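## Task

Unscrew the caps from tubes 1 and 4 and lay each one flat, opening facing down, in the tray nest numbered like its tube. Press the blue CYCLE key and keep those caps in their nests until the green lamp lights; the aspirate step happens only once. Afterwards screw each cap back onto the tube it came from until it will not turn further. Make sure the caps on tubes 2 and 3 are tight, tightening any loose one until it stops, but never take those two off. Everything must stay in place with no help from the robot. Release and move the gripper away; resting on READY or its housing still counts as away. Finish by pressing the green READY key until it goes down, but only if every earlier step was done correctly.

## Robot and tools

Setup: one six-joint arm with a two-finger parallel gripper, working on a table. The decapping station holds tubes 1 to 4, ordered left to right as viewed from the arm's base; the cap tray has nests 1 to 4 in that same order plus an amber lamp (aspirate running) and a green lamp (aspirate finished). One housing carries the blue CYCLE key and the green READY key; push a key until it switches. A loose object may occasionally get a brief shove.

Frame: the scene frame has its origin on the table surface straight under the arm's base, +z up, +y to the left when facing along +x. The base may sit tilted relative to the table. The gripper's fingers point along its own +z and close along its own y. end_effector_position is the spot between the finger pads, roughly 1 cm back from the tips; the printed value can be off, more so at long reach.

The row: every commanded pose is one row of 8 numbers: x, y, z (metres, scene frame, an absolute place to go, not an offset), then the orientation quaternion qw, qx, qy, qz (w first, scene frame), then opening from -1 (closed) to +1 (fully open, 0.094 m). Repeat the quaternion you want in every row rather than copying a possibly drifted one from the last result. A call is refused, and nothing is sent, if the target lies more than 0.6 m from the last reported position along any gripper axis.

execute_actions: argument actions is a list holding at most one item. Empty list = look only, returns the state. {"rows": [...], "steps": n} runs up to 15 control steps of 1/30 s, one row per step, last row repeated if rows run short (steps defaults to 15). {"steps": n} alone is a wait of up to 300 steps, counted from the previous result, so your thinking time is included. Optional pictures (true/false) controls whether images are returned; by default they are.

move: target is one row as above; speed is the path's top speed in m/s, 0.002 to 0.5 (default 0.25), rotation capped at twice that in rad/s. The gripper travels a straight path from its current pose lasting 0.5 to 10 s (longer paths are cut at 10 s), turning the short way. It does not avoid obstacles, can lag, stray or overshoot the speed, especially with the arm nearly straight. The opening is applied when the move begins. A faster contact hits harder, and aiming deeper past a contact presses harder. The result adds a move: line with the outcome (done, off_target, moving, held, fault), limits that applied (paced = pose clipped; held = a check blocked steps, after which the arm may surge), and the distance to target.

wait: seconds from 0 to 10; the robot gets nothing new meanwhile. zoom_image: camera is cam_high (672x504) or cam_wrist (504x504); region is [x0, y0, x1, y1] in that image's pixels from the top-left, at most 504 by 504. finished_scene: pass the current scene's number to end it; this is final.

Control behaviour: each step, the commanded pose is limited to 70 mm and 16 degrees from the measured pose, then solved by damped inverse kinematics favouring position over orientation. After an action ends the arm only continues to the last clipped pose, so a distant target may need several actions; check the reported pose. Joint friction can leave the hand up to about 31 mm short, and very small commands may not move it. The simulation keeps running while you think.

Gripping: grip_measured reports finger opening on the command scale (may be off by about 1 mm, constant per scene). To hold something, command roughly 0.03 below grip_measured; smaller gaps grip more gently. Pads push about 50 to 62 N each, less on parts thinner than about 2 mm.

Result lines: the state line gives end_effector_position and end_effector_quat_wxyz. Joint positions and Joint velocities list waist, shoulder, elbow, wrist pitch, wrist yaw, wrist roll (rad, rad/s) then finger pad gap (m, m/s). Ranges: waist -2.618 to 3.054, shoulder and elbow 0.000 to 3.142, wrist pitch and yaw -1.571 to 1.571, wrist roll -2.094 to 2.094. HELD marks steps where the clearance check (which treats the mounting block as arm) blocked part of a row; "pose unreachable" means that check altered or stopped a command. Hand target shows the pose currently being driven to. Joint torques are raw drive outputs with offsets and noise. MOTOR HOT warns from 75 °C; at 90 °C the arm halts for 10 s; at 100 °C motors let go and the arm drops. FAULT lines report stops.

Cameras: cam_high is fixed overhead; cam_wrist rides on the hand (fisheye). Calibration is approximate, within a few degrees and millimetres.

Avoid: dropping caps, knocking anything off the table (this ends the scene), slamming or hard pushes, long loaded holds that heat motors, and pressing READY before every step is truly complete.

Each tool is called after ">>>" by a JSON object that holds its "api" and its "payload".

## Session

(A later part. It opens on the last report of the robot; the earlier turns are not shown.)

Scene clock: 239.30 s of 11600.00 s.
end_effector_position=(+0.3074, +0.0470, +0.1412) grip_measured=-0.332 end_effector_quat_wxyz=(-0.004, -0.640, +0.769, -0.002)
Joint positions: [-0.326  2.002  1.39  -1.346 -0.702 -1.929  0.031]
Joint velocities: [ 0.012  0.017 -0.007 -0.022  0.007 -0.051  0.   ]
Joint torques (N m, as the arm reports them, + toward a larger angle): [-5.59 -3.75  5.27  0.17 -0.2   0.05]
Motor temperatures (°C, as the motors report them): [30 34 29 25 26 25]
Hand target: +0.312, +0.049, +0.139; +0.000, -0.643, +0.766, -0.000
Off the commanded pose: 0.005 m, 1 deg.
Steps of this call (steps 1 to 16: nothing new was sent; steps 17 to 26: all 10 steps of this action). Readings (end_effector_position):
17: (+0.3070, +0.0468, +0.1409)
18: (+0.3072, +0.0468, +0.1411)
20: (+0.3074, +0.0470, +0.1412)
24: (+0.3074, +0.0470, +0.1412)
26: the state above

>>> {"api": "execute_actions", "payload": {"actions": [{"rows": [[0.312, 0.049, 0.134, 0, -0.643, 0.766, 0, -0.36]], "steps": 10}]}}

Scene clock: 240.30 s of 11600.00 s.
end_effector_position=(+0.3086, +0.0479, +0.1391) grip_measured=-0.332 end_effector_quat_wxyz=(-0.006, -0.643, +0.766, -0.003)
Joint positions: [-0.317  2.002  1.39  -1.338 -0.7   -1.925  0.031]
Joint velocities: [ 0.007 -0.002  0.017 -0.007  0.007 -0.022  0.   ]
Joint torques (N m, as the arm reports them, + toward a larger angle): [-5.62 -3.88  3.98  0.32 -0.22  0.11]
Motor temperatures (°C, as the motors report them): [30 34 29 25 26 25]
Hand target: +0.312, +0.049, +0.134; +0.000, -0.643, +0.766, +0.000
Off the commanded pose: 0.006 m, 1 deg.
Steps of this call (steps 1 to 20: nothing new was sent; steps 21 to 30: all 10 steps of this action). Readings (end_effector_position):
21: (+0.3076, +0.0471, +0.1410)
22: (+0.3080, +0.0474, +0.1405)
24: (+0.3086, +0.0480, +0.1392)
28: (+0.3086, +0.0479, +0.1391)
30: the state above
camera_calibration (this result's frames):
cam_wrist: T_world_to_cam=[[0.991853, -0.125349, 0.0227055, -0.305586], [-0.119895, -0.858323, 0.498906, 0.0501836], [-0.0430486, -0.497563, -0.866359, 0.251366], [0, 0, 0, 1]] pos_world=[0.319934, 0.129839, 0.199675]

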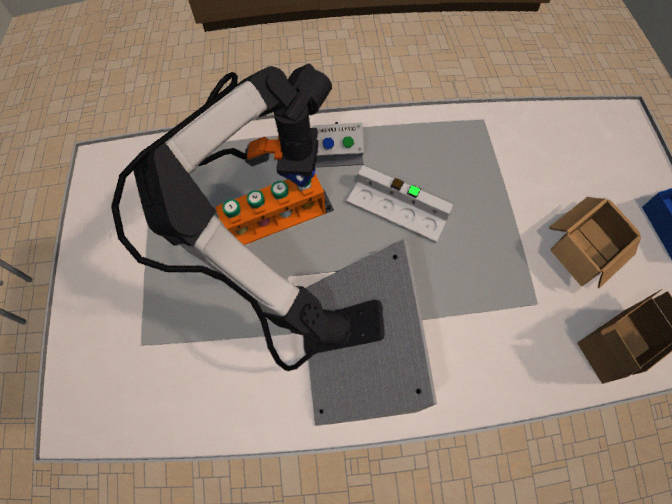

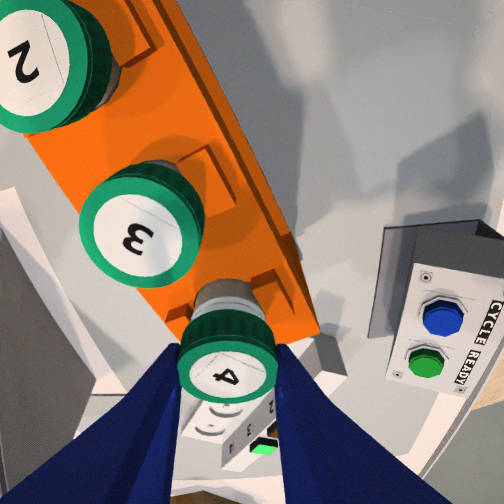

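>>> {"api": "move", "payload": {"target": [0.308, 0.046, 0.128, 0, -0.643, 0.766, 0, -0.36], "speed": 0.02}}

Scene clock: 241.63 s of 11600.00 s.
end_effector_position=(+0.3083, +0.0465, +0.1333) grip_measured=-0.332 end_effector_quat_wxyz=(-0.001, -0.644, +0.765, -0.002)
Joint positions: [-0.313  2.002  1.365 -1.309 -0.712 -1.923  0.031]
Joint velocities: [-0.002 -0.012  0.012 -0.066 -0.066 -0.007  0.   ]
Joint torques (N m, as the arm reports them, + toward a larger angle): [-5.88 -4.28  3.09  0.33 -0.08  0.11]
Motor temperatures (°C, as the motors report them): [30 34 29 25 26 25]
Hand target: +0.308, +0.046, +0.128; +0.000, -0.643, +0.766, +0.000
Off the commanded pose: 0.005 m, 0 deg.
move: done
camera_calibration (this result's frames):
cam_wrist: T_world_to_cam=[[0.992136, -0.122054, 0.0277153, -0.306217], [-0.119888, -0.863154, 0.490503, 0.05312], [-0.0359451, -0.489968, -0.870999, 0.243757], [0, 0, 0, 1]] pos_world=[0.31894, 0.127909, 0.194743]

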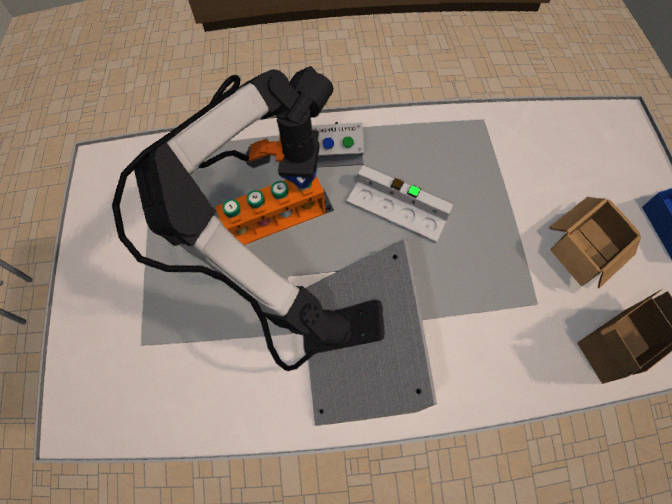

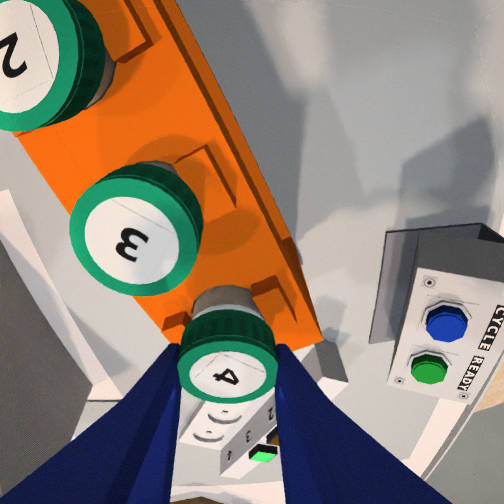

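>>> {"api": "move", "payload": {"target": [0.308, 0.046, 0.126, 0, 0.259, 0.966, 0, -0.36], "speed": 0.5}}

>>> {"api": "move", "payload": {"target": [0.308, 0.046, 0.125, 0, 0.94, 0.342, 0, -0.36], "speed": 0.5}}

>>> {"api": "execute_actions", "payload": {"actions": [{"rows": [[0.308, 0.046, 0.128, 0, 0.937, 0.35, 0, -0.15],[0.308, 0.046, 0.128, 0, 0.937, 0.35, 0, -0.15],[0.308, 0.046, 0.128, 0, 0.937, 0.35, 0, -0.15],[0.308, 0.046, 0.128, 0, 0.937, 0.35, 0, -0.15],[0.308, 0.046, 0.128, 0, 0.937, 0.35, 0, -0.15],[0.308, 0.046, 0.126, 0, 0.793, 0.609, 0, -0.15]], "steps": 15}]}}

Scene clock: 245.83 s of 11600.00 s.
end_effector_position=(+0.3086, +0.0451, +0.1322) grip_measured=-0.332 end_effector_quat_wxyz=(+0.002, +0.256, +0.967, -0.004)
Joint positions: [-0.312  2.002  1.36  -1.299 -0.71  -0.001  0.031]
Joint velocities: [-0.022  0.012 -0.002 -0.037  0.007 -0.022 -0.001]
Joint torques (N m, as the arm reports them, + toward a larger angle): [-5.57 -4.48  2.96  0.43 -0.1   0.13]
Motor temperatures (°C, as the motors report them): [30 34 29 25 26 25]
Hand target: +0.308, +0.046, +0.126; -0.000, +0.259, +0.966, +0.000
Off the commanded pose: 0.006 m, 1 deg.
move: done
camera_calibration (this result's frames):
cam_wrist: T_world_to_cam=[[-0.452299, -0.891267, 0.0326983, 0.173107], [-0.774243, 0.410581, 0.481634, 0.198153], [-0.44269, 0.192526, -0.875762, 0.337491], [0, 0, 0, 1]] pos_world=[0.381118, 0.00795055, 0.194464]

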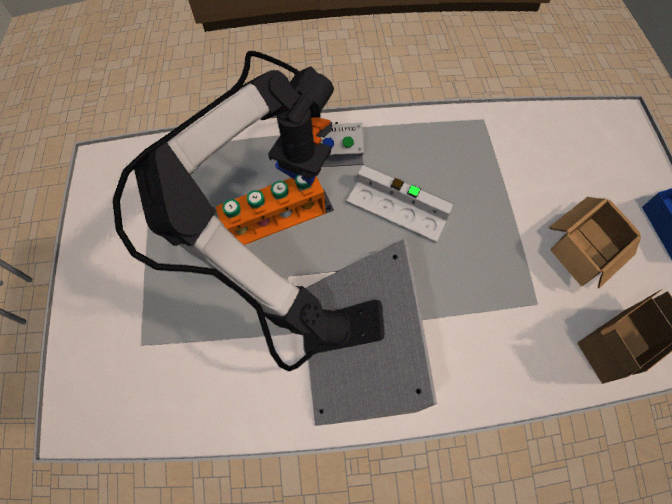

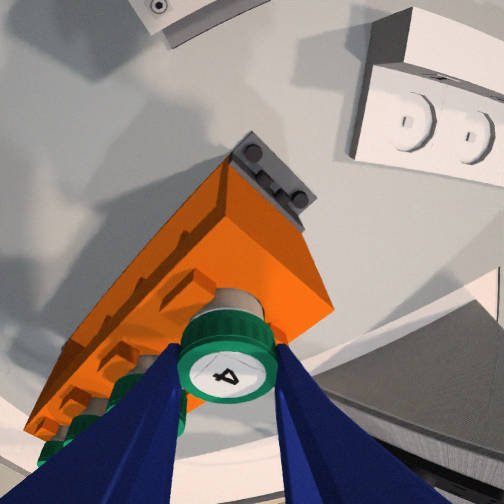

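Scene clock: 248.53 s of 11600.00 s.
end_effector_position=(+0.3073, +0.0453, +0.1314) grip_measured=-0.332 end_effector_quat_wxyz=(+0.004, +0.939, +0.344, -0.004)
Joint positions: [-0.309  2.002  1.359 -1.302 -0.706  1.919  0.031]
Joint velocities: [0.002 0.012 0.012 0.081 0.081 0.037 0.   ]
Joint torques (N m, as the arm reports them, + toward a larger angle): [-5.55 -4.36  2.72  0.41 -0.1   0.12]
Motor temperatures (°C, as the motors report them): [30 34 29 25 26 25]
Hand target: +0.308, +0.046, +0.125; -0.000, +0.940, +0.342, -0.000
Off the commanded pose: 0.007 m, 1 deg.
move: done
camera_calibration (this result's frames):
cam_wrist: T_world_to_cam=[[-0.681791, 0.731213, 0.0221308, 0.171134], [0.649669, 0.591297, 0.477806, -0.247796], [0.336292, 0.340141, -0.878187, 0.0904271], [0, 0, 0, 1]] pos_world=[0.247253, -0.00937256, 0.194023]

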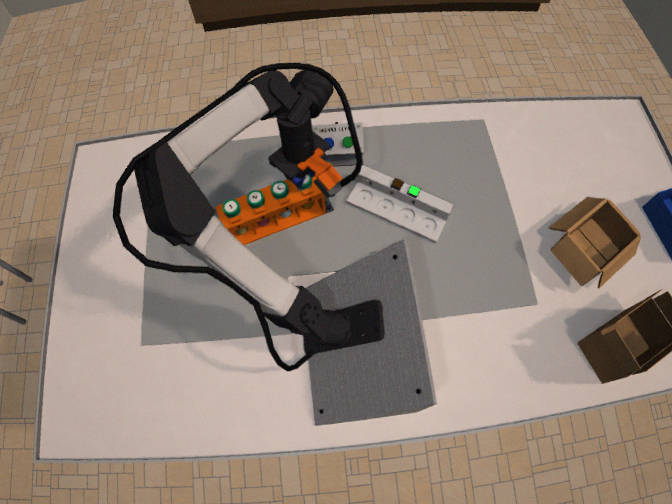

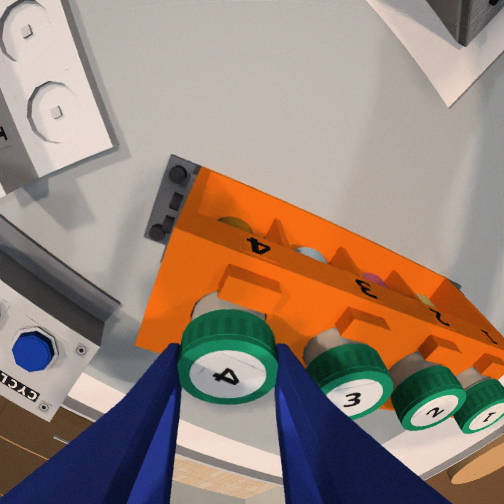

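Scene clock: 249.03 s of 11600.00 s.
end_effector_position=(+0.3077, +0.0445, +0.1271) grip_measured=-0.152 end_effector_quat_wxyz=(+0.004, +0.845, +0.534, -0.005)
Joint positions: [-0.301  2.002  1.345 -1.28  -0.707  1.505  0.04 ]
Joint velocities: [-0.012  0.002  0.002  0.081  0.037 -0.989 -0.   ]
Joint torques (N m, as the arm reports them, + toward a larger angle): [-6.22 -5.23  3.26  0.3  -0.04  0.02]
Motor temperatures (°C, as the motors report them): [30 34 29 25 26 25]
Hand target: +0.308, +0.046, +0.126; +0.006, +0.798, +0.603, -0.001
Off the commanded pose: 0.002 m, 10 deg.
Steps of this call (steps 1 to 15: all 15 steps of this action). Readings (end_effector_position):
1: (+0.3073, +0.0454, +0.1314)
2: (+0.3074, +0.0454, +0.1314)
4: (+0.3074, +0.0454, +0.1314)
8: (+0.3074, +0.0450, +0.1292)
15: the state above
camera_calibration (this result's frames):
cam_wrist: T_world_to_cam=[[-0.922685, 0.384713, 0.0254635, 0.261229], [0.349726, 0.807313, 0.475328, -0.162458], [0.162308, 0.447483, -0.87944, 0.135672], [0, 0, 0, 1]] pos_world=[0.275827, -0.0300543, 0.189884]

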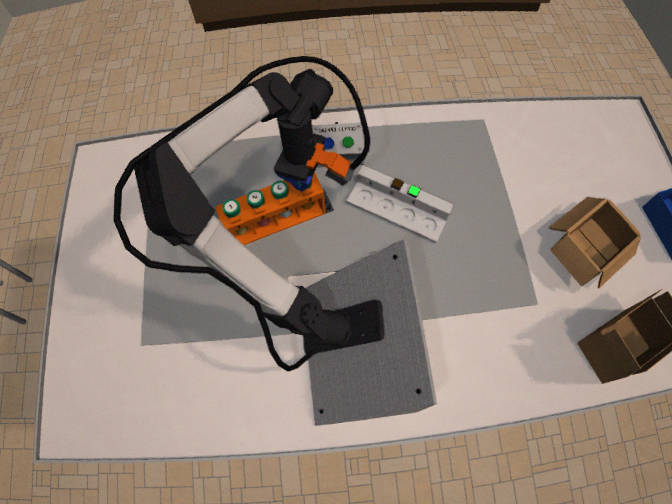

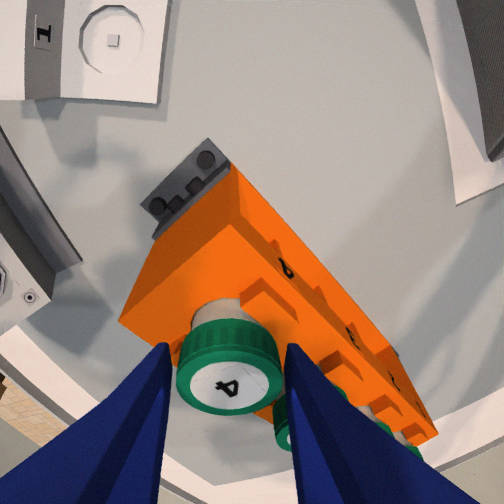

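To 240, grip, back to 70.

>>> {"api": "move", "payload": {"target": [0.308, 0.047, 0.126, 0, -0.5, 0.866, 0, -0.15], "speed": 0.5}}

>>> {"api": "execute_actions", "payload": {"actions": [{"rows": [[0.308, 0.047, 0.126, 0, -0.495, 0.869, 0, -0.36]], "steps": 9}], "pictures": false}}

>>> {"api": "move", "payload": {"target": [0.308, 0.046, 0.123, 0, 0.819, 0.574, 0, -0.36], "speed": 0.5}}

>>> {"api": "execute_actions", "payload": {"actions": [{"rows": [[0.308, 0.046, 0.123, 0, 0.848, 0.53, 0, -0.36],[0.308, 0.046, 0.123, 0, 0.848, 0.53, 0, -0.36],[0.308, 0.046, 0.123, 0, 0.848, 0.53, 0, -0.36],[0.308, 0.046, 0.123, 0, 0.883, 0.469, 0, -0.36]], "steps": 15}]}}

Scene clock: 254.03 s of 11600.00 s.
end_effector_position=(+0.3085, +0.0444, +0.1271) grip_measured=-0.152 end_effector_quat_wxyz=(-0.003, -0.495, +0.869, -0.005)
Joint positions: [-0.301  2.002  1.345 -1.276 -0.709 -1.543  0.04 ]
Joint velocities: [-0.027  0.007 -0.012  0.037 -0.022 -0.007 -0.001]
Joint torques (N m, as the arm reports them, + toward a larger angle): [-6.27 -4.72  4.04  0.13 -0.15 -0.04]
Motor temperatures (°C, as the motors report them): [30 34 29 25 26 25]
Hand target: +0.308, +0.047, +0.126; -0.000, -0.500, +0.866, -0.000
Off the commanded pose: 0.003 m, 1 deg.
move: done
camera_calibration (this result's frames):
cam_wrist: T_world_to_cam=[[0.883729, -0.466957, 0.031214, -0.258122], [-0.419193, -0.760149, 0.496438, 0.141451], [-0.208088, -0.451801, -0.867511, 0.288258], [0, 0, 0, 1]] pos_world=[0.347388, 0.117228, 0.187902]

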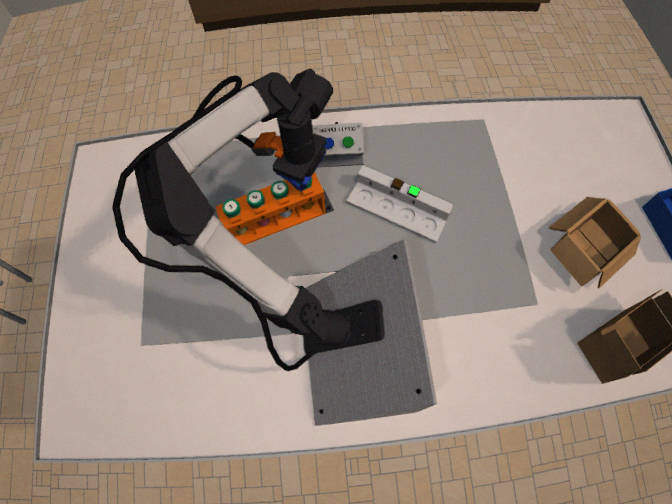

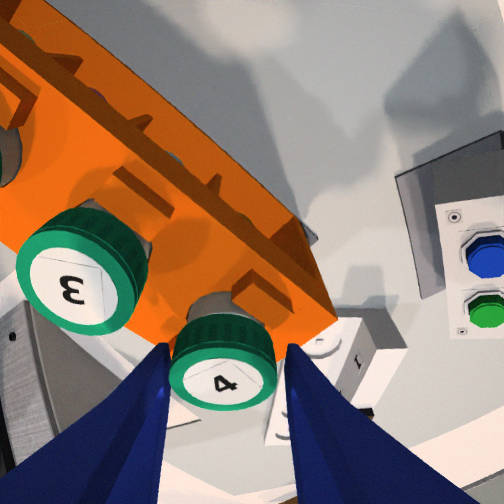

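Scene clock: 254.33 s of 11600.00 s.
end_effector_position=(+0.3074, +0.0452, +0.1271) grip_measured=-0.323 end_effector_quat_wxyz=(-0.004, -0.493, +0.870, -0.003)
Joint positions: [-0.301  2.002  1.345 -1.283 -0.71  -1.543  0.032]
Joint velocities: [-0.022  0.017 -0.012 -0.022  0.081  0.081  0.001]
Joint torques (N m, as the arm reports them, + toward a larger angle): [-6.18 -4.65  3.88  0.2  -0.15  0.04]
Motor temperatures (°C, as the motors report them): [30 34 29 25 26 25]
Hand target: +0.308, +0.047, +0.126; -0.000, -0.495, +0.869, -0.000
Off the commanded pose: 0.002 m, 1 deg.
Steps of this call (steps 1 to 9: all 9 steps of this action). Readings (end_effector_position):
1: (+0.3081, +0.0447, +0.1271)
2: (+0.3074, +0.0452, +0.1271)
4: (+0.3074, +0.0452, +0.1271)
8: (+0.3074, +0.0452, +0.1271)
9: the state above

Scene clock: 258.30 s of 11600.00 s.
end_effector_position=(+0.3081, +0.0468, +0.1255) grip_measured=-0.323 end_effector_quat_wxyz=(-0.003, +0.807, +0.590, +0.001)
Joint positions: [-0.3    2.007  1.344 -1.283 -0.724  1.365  0.032]
Joint velocities: [-0.017 -0.012  0.012 -0.037 -0.051  0.066 -0.001]
Joint torques (N m, as the arm reports them, + toward a larger angle): [-6.05 -4.78  3.37  0.33  0.04  0.4 ]
Motor temperatures (°C, as the motors report them): [30 34 29 25 26 25]
Hand target: +0.308, +0.046, +0.123; -0.001, +0.819, +0.574, +0.000
Off the commanded pose: 0.003 m, 2 deg.
move: done
camera_calibration (this result's frames):
cam_wrist: T_world_to_cam=[[-0.966137, 0.256241, 0.0303188, 0.279605], [0.237656, 0.837935, 0.49131, -0.13264], [0.100488, 0.481878, -0.870457, 0.149501], [0, 0, 0, 1]] pos_world=[0.286637, -0.0325438, 0.186824]

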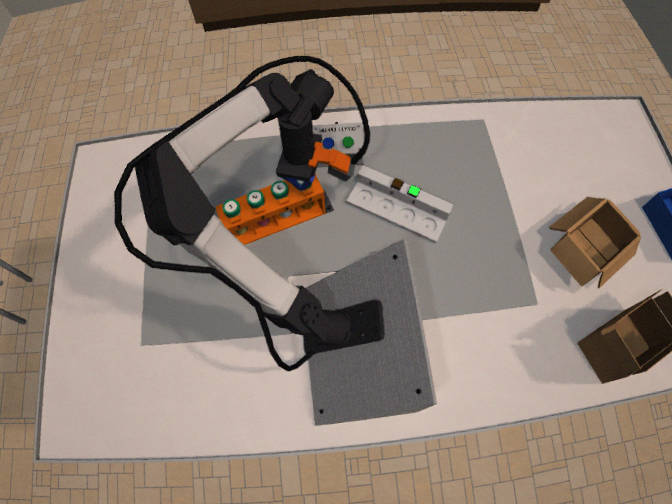

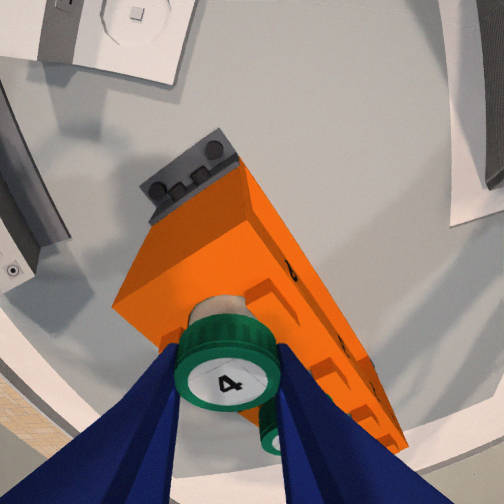

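Scene clock: 258.80 s of 11600.00 s.
end_effector_position=(+0.3083, +0.0466, +0.1253) grip_measured=-0.323 end_effector_quat_wxyz=(-0.002, +0.851, +0.526, -0.000)
Joint positions: [-0.299  2.007  1.344 -1.281 -0.723  1.522  0.032]
Joint velocities: [-0.007 -0.002  0.007  0.022  0.007  0.022  0.001]
Joint torques (N m, as the arm reports them, + toward a larger angle): [-6.2  -4.45  3.77  0.23  0.    1.06]
Motor temperatures (°C, as the motors report them): [30 34 29 25 26 25]
Hand target: +0.308, +0.046, +0.123; -0.003, +0.882, +0.472, -0.000
Off the commanded pose: 0.002 m, 8 deg.
Steps of this call (steps 1 to 15: all 15 steps of this action). Readings (end_effector_position):
1: (+0.3081, +0.0468, +0.1255)
2: (+0.3081, +0.0468, +0.1255)
4: (+0.3081, +0.0468, +0.1255)
8: (+0.3083, +0.0467, +0.1254)
15: the state above
camera_calibration (this result's frames):
cam_wrist: T_world_to_cam=[[-0.91471, 0.402952, 0.0305864, 0.257081], [0.365275, 0.792057, 0.489101, -0.169339], [0.172858, 0.458558, -0.871691, 0.128372], [0, 0, 0, 1]] pos_world=[0.27482, -0.0283308, 0.186861]

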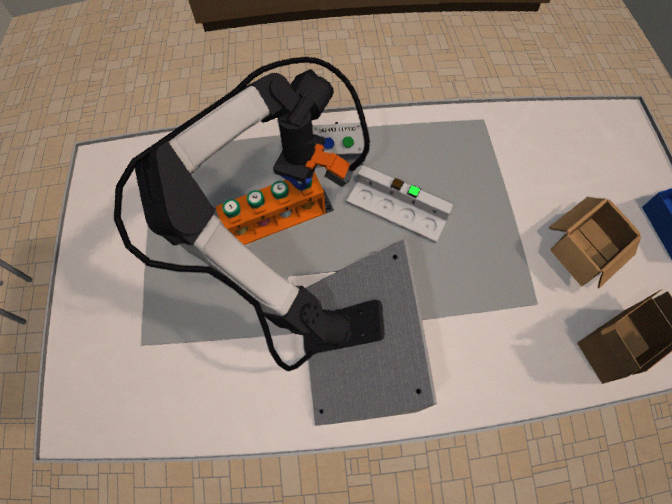

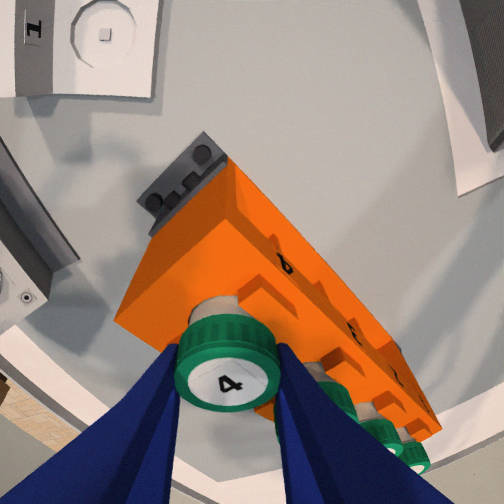

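>>> {"api": "execute_actions", "payload": {"actions": [{"rows": [[0.308, 0.046, 0.124, 0, 0.894, 0.448, 0, -0.36]], "steps": 8}], "pictures": false}}

>>> {"api": "execute_actions", "payload": {"actions": [{"rows": [[0.308, 0.046, 0.125, 0, 0.856, 0.517, 0, -0.36],[0.308, 0.046, 0.125, 0, 0.856, 0.517, 0, -0.36],[0.308, 0.046, 0.125, 0, 0.856, 0.517, 0, -0.36],[0.308, 0.046, 0.125, 0, 0.856, 0.517, 0, -0.08]], "steps": 10}], "pictures": false}}

>>> {"api": "move", "payload": {"target": [0.308, 0.046, 0.157, 0, 0.856, 0.517, 0, -0.08], "speed": 0.2}}

>>> {"api": "zoom_image", "payload": {"camera": "cam_wrist", "region": [150, 200, 504, 504]}}

Scene clock: 261.30 s of 11600.00 s.
end_effector_position=(+0.3083, +0.0464, +0.1253) grip_measured=-0.323 end_effector_quat_wxyz=(-0.002, +0.854, +0.520, -0.000)
Joint positions: [-0.299  2.007  1.344 -1.281 -0.722  1.536  0.032]
Joint velocities: [ 0.002  0.012 -0.007 -0.066  0.022 -0.066  0.   ]
Joint torques (N m, as the arm reports them, + toward a larger angle): [-6.45 -4.31  4.12  0.15 -0.02  1.3 ]
Motor temperatures (°C, as the motors report them): [30 34 29 25 26 26]
Hand target: +0.308, +0.046, +0.124; -0.004, +0.892, +0.452, -0.000
Off the commanded pose: 0.001 m, 9 deg.
Steps of this call (steps 1 to 67: nothing new was sent; steps 68 to 75: all 8 steps of this action). Readings (end_effector_position):
68: (+0.3083, +0.0465, +0.1253)
69: (+0.3083, +0.0465, +0.1253)
71: (+0.3082, +0.0465, +0.1253)
75: the state above

Scene clock: 261.63 s of 11600.00 s.
end_effector_position=(+0.3084, +0.0465, +0.1255) grip_measured=-0.082 end_effector_quat_wxyz=(-0.002, +0.853, +0.523, -0.000)
Joint positions: [-0.299  2.006  1.344 -1.28  -0.722  1.53   0.043]
Joint velocities: [-0.002 -0.007  0.012  0.007  0.022  0.066 -0.   ]
Joint torques (N m, as the arm reports them, + toward a larger angle): [-6.4  -4.79  3.74  0.23  0.04  0.1 ]
Motor temperatures (°C, as the motors report them): [30 34 29 25 26 26]
Hand target: +0.308, +0.046, +0.125; -0.000, +0.856, +0.517, -0.000
Off the commanded pose: 0.001 m, 1 deg.
Steps of this call (steps 1 to 10: all 10 steps of this action). Readings (end_effector_position):
1: (+0.3083, +0.0466, +0.1255)
2: (+0.3083, +0.0466, +0.1255)
4: (+0.3083, +0.0466, +0.1255)
8: (+0.3084, +0.0465, +0.1255)
10: the state above

Scene clock: 262.80 s of 11600.00 s.
end_effector_position=(+0.3083, +0.0484, +0.1545) grip_measured=-0.082 end_effector_quat_wxyz=(+0.001, +0.856, +0.518, +0.005)
Joint positions: [-0.354  2.006  1.432 -1.401 -0.708  1.482  0.043]
Joint velocities: [ 0.002 -0.032 -0.007 -0.022 -0.081 -0.051  0.001]
Joint torques (N m, as the arm reports them, + toward a larger angle): [-7.07 -3.68  5.6  -0.02  0.11 -0.04]
Motor temperatures (°C, as the motors report them): [30 34 29 25 26 26]
Hand target: +0.308, +0.046, +0.157; +0.000, +0.856, +0.517, -0.000
Off the commanded pose: 0.003 m, 1 deg.
move: done
camera_calibration (this result's frames):
cam_wrist: T_world_to_cam=[[-0.907078, 0.4205, 0.0197382, 0.253891], [0.374545, 0.784767, 0.493819, -0.188308], [0.192161, 0.455325, -0.869341, 0.146798], [0, 0, 0, 1]] pos_world=[0.27262, -0.0258245, 0.215596]

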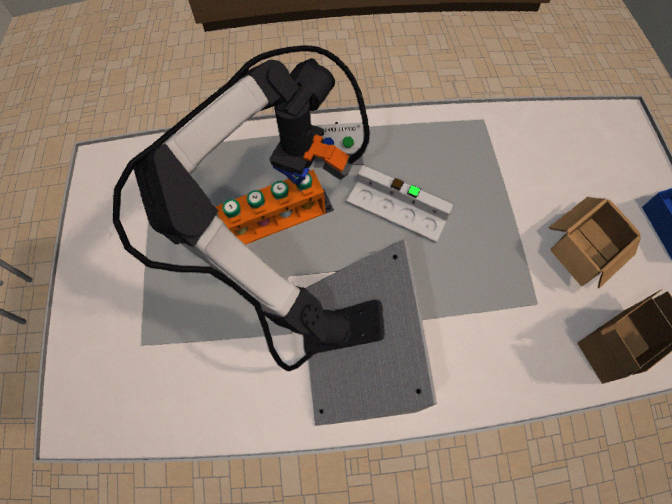

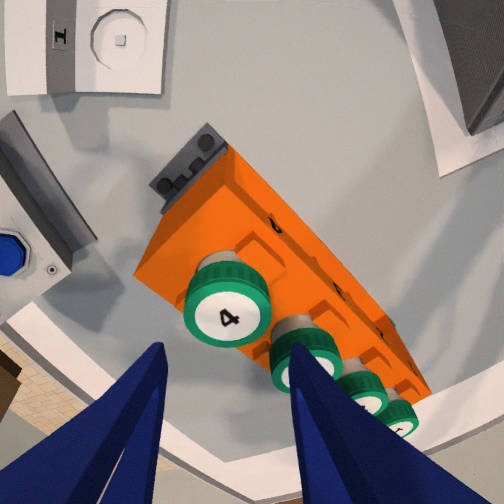

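Region (150, 200, 504, 504) of cam_wrist's 504x504 image, scaled by 1.424, with more detail than that image has; it fills the top 433 rows of this view, and the rest is white.

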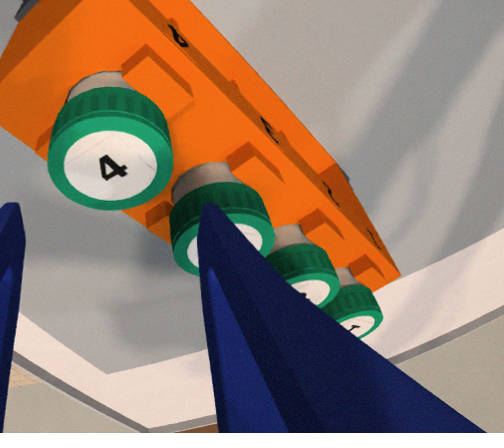

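Now READY.

>>> {"api": "move", "payload": {"target": [0.433, -0.060, 0.125, 0, 0.707, 0.707, 0, -1], "speed": 0.3}}

>>> {"api": "move", "payload": {"target": [0.436, -0.054, 0.097, 0, 0.707, 0.707, 0, -1], "speed": 0.08}}

Scene clock: 265.60 s of 11600.00 s.
end_effector_position=(+0.4339, -0.0597, +0.1281) grip_measured=-0.997 end_effector_quat_wxyz=(+0.007, +0.708, +0.706, +0.006)
Joint positions: [-0.354  2.691  2.232 -1.503 -0.708  1.011  0.   ]
Joint velocities: [ 0.017 -0.017 -0.002 -0.066  0.007 -0.051  0.   ]
Joint torques (N m, as the arm reports them, + toward a larger angle): [-9.1  -7.55  5.69  0.03  0.05 -0.06]
Motor temperatures (°C, as the motors report them): [30 34 29 25 26 25]
Hand target: +0.432, -0.060, +0.125; +0.000, +0.707, +0.707, +0.000
Off the commanded pose: 0.003 m, 1 deg.
move: done
camera_calibration (this result's frames):
cam_wrist: T_world_to_cam=[[-0.998929, -0.0454355, 0.00874625, 0.427267], [-0.035495, 0.873756, 0.485068, 0.0468712], [-0.0296814, 0.484238, -0.874433, 0.247578], [0, 0, 0, 1]] pos_world=[0.435821, -0.141428, 0.190018]

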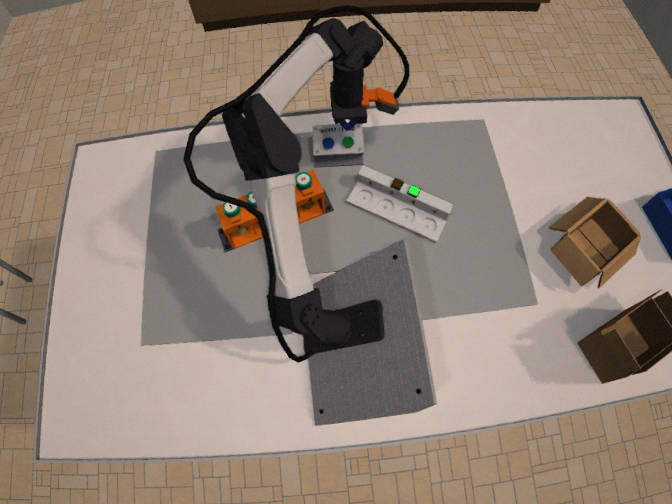

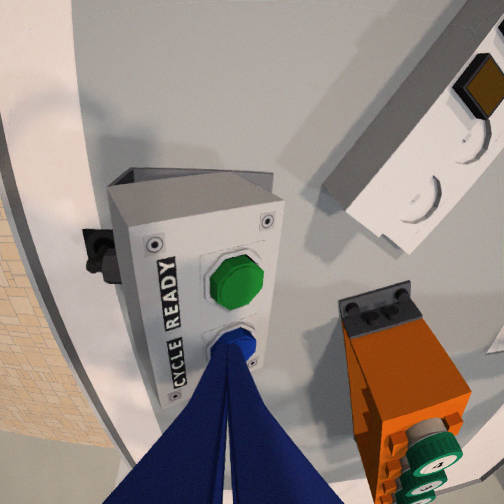

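Scene clock: 266.50 s of 11600.00 s.
end_effector_position=(+0.4346, -0.0565, +0.0974) grip_measured=-0.997 end_effector_quat_wxyz=(-0.003, +0.707, +0.707, -0.006)
Joint positions: [-0.302  2.691  2.155 -1.417 -0.71   1.05   0.   ]
Joint velocities: [-0.007  0.002 -0.002  0.037 -0.022 -0.066 -0.001]
Joint torques (N m, as the arm reports them, + toward a larger angle): [-9.22 -9.24  3.01  0.34 -0.07  0.1 ]
Motor temperatures (°C, as the motors report them): [30 34 29 25 26 25]
Hand target: +0.436, -0.054, +0.097; -0.000, +0.707, +0.707, +0.000
Off the commanded pose: 0.003 m, 1 deg.
move: done
camera_calibration (this result's frames):
cam_wrist: T_world_to_cam=[[-0.998015, -0.0492118, 0.0392993, 0.424857], [-0.0240858, 0.874832, 0.483827, 0.0542204], [-0.0581903, 0.48192, -0.874281, 0.231408], [0, 0, 0, 1]] pos_world=[0.438785, -0.138046, 0.159386]

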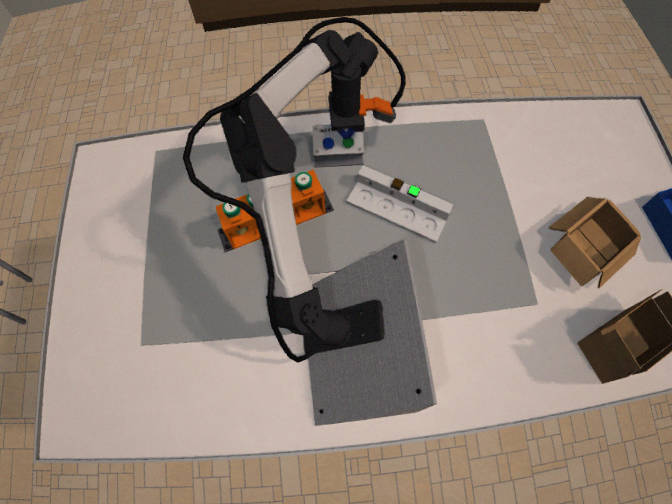

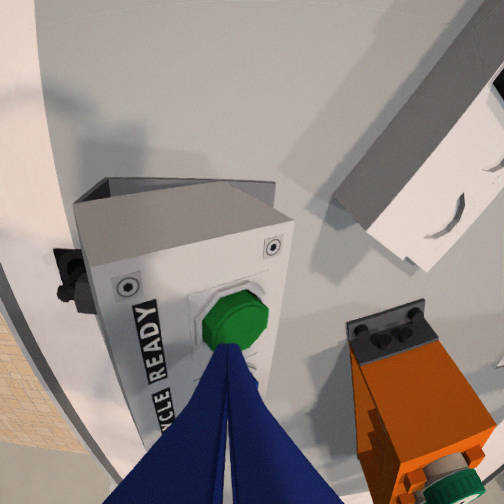

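>>> {"api": "move", "payload": {"target": [0.439, -0.063, 0.064, 0, 0.707, 0.707, 0, -1], "speed": 0.03}}

Scene clock: 267.90 s of 11600.00 s.
end_effector_position=(+0.4306, -0.0626, +0.0861) grip_measured=-0.997 end_effector_quat_wxyz=(-0.005, +0.717, +0.697, -0.007)
Joint positions: [-0.298  2.691  2.103 -1.368 -0.71   1.079  0.   ]
Joint velocities: [-0.012 -0.017  0.007 -0.022 -0.095 -0.066  0.001]
Joint torques (N m, as the arm reports them, + toward a larger angle): no reading
Motor temperatures (°C, as the motors report them): [31 35 29 25 26 25]
move: unfinished (the scene ended)
camera_calibration (this result's frames):
cam_wrist: T_world_to_cam=[[-0.998791, -0.0204803, 0.044685, 0.422595], [0.00373984, 0.874771, 0.484523, 0.0529172], [-0.0490123, 0.484104, -0.873636, 0.220385], [0, 0, 0, 1]] pos_world=[0.432688, -0.144325, 0.148013]
The task's run has ended: the event that ends the task has happened. This ends this scene only. If you have not yet called finished_scene for this scene, call it to go on to the next scene.

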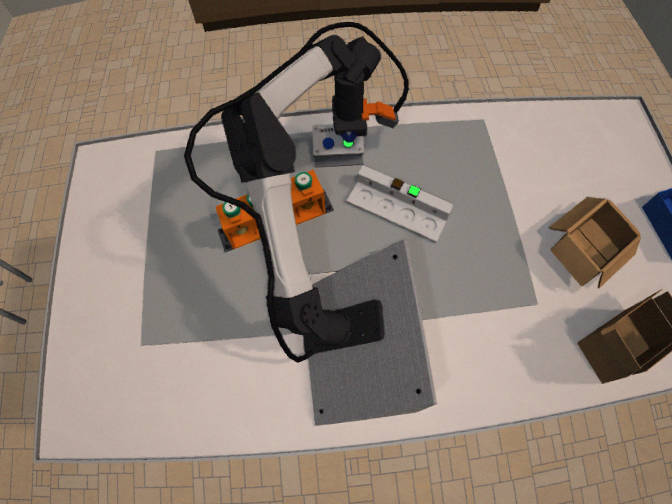

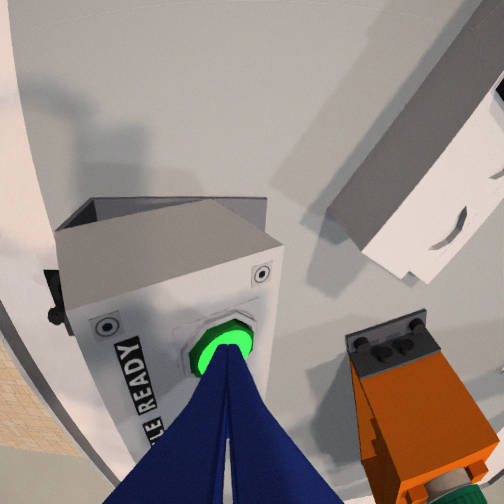

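>>> {"api": "finished_scene", "payload": {"scene": 1}}

The scene is finished: the task was done.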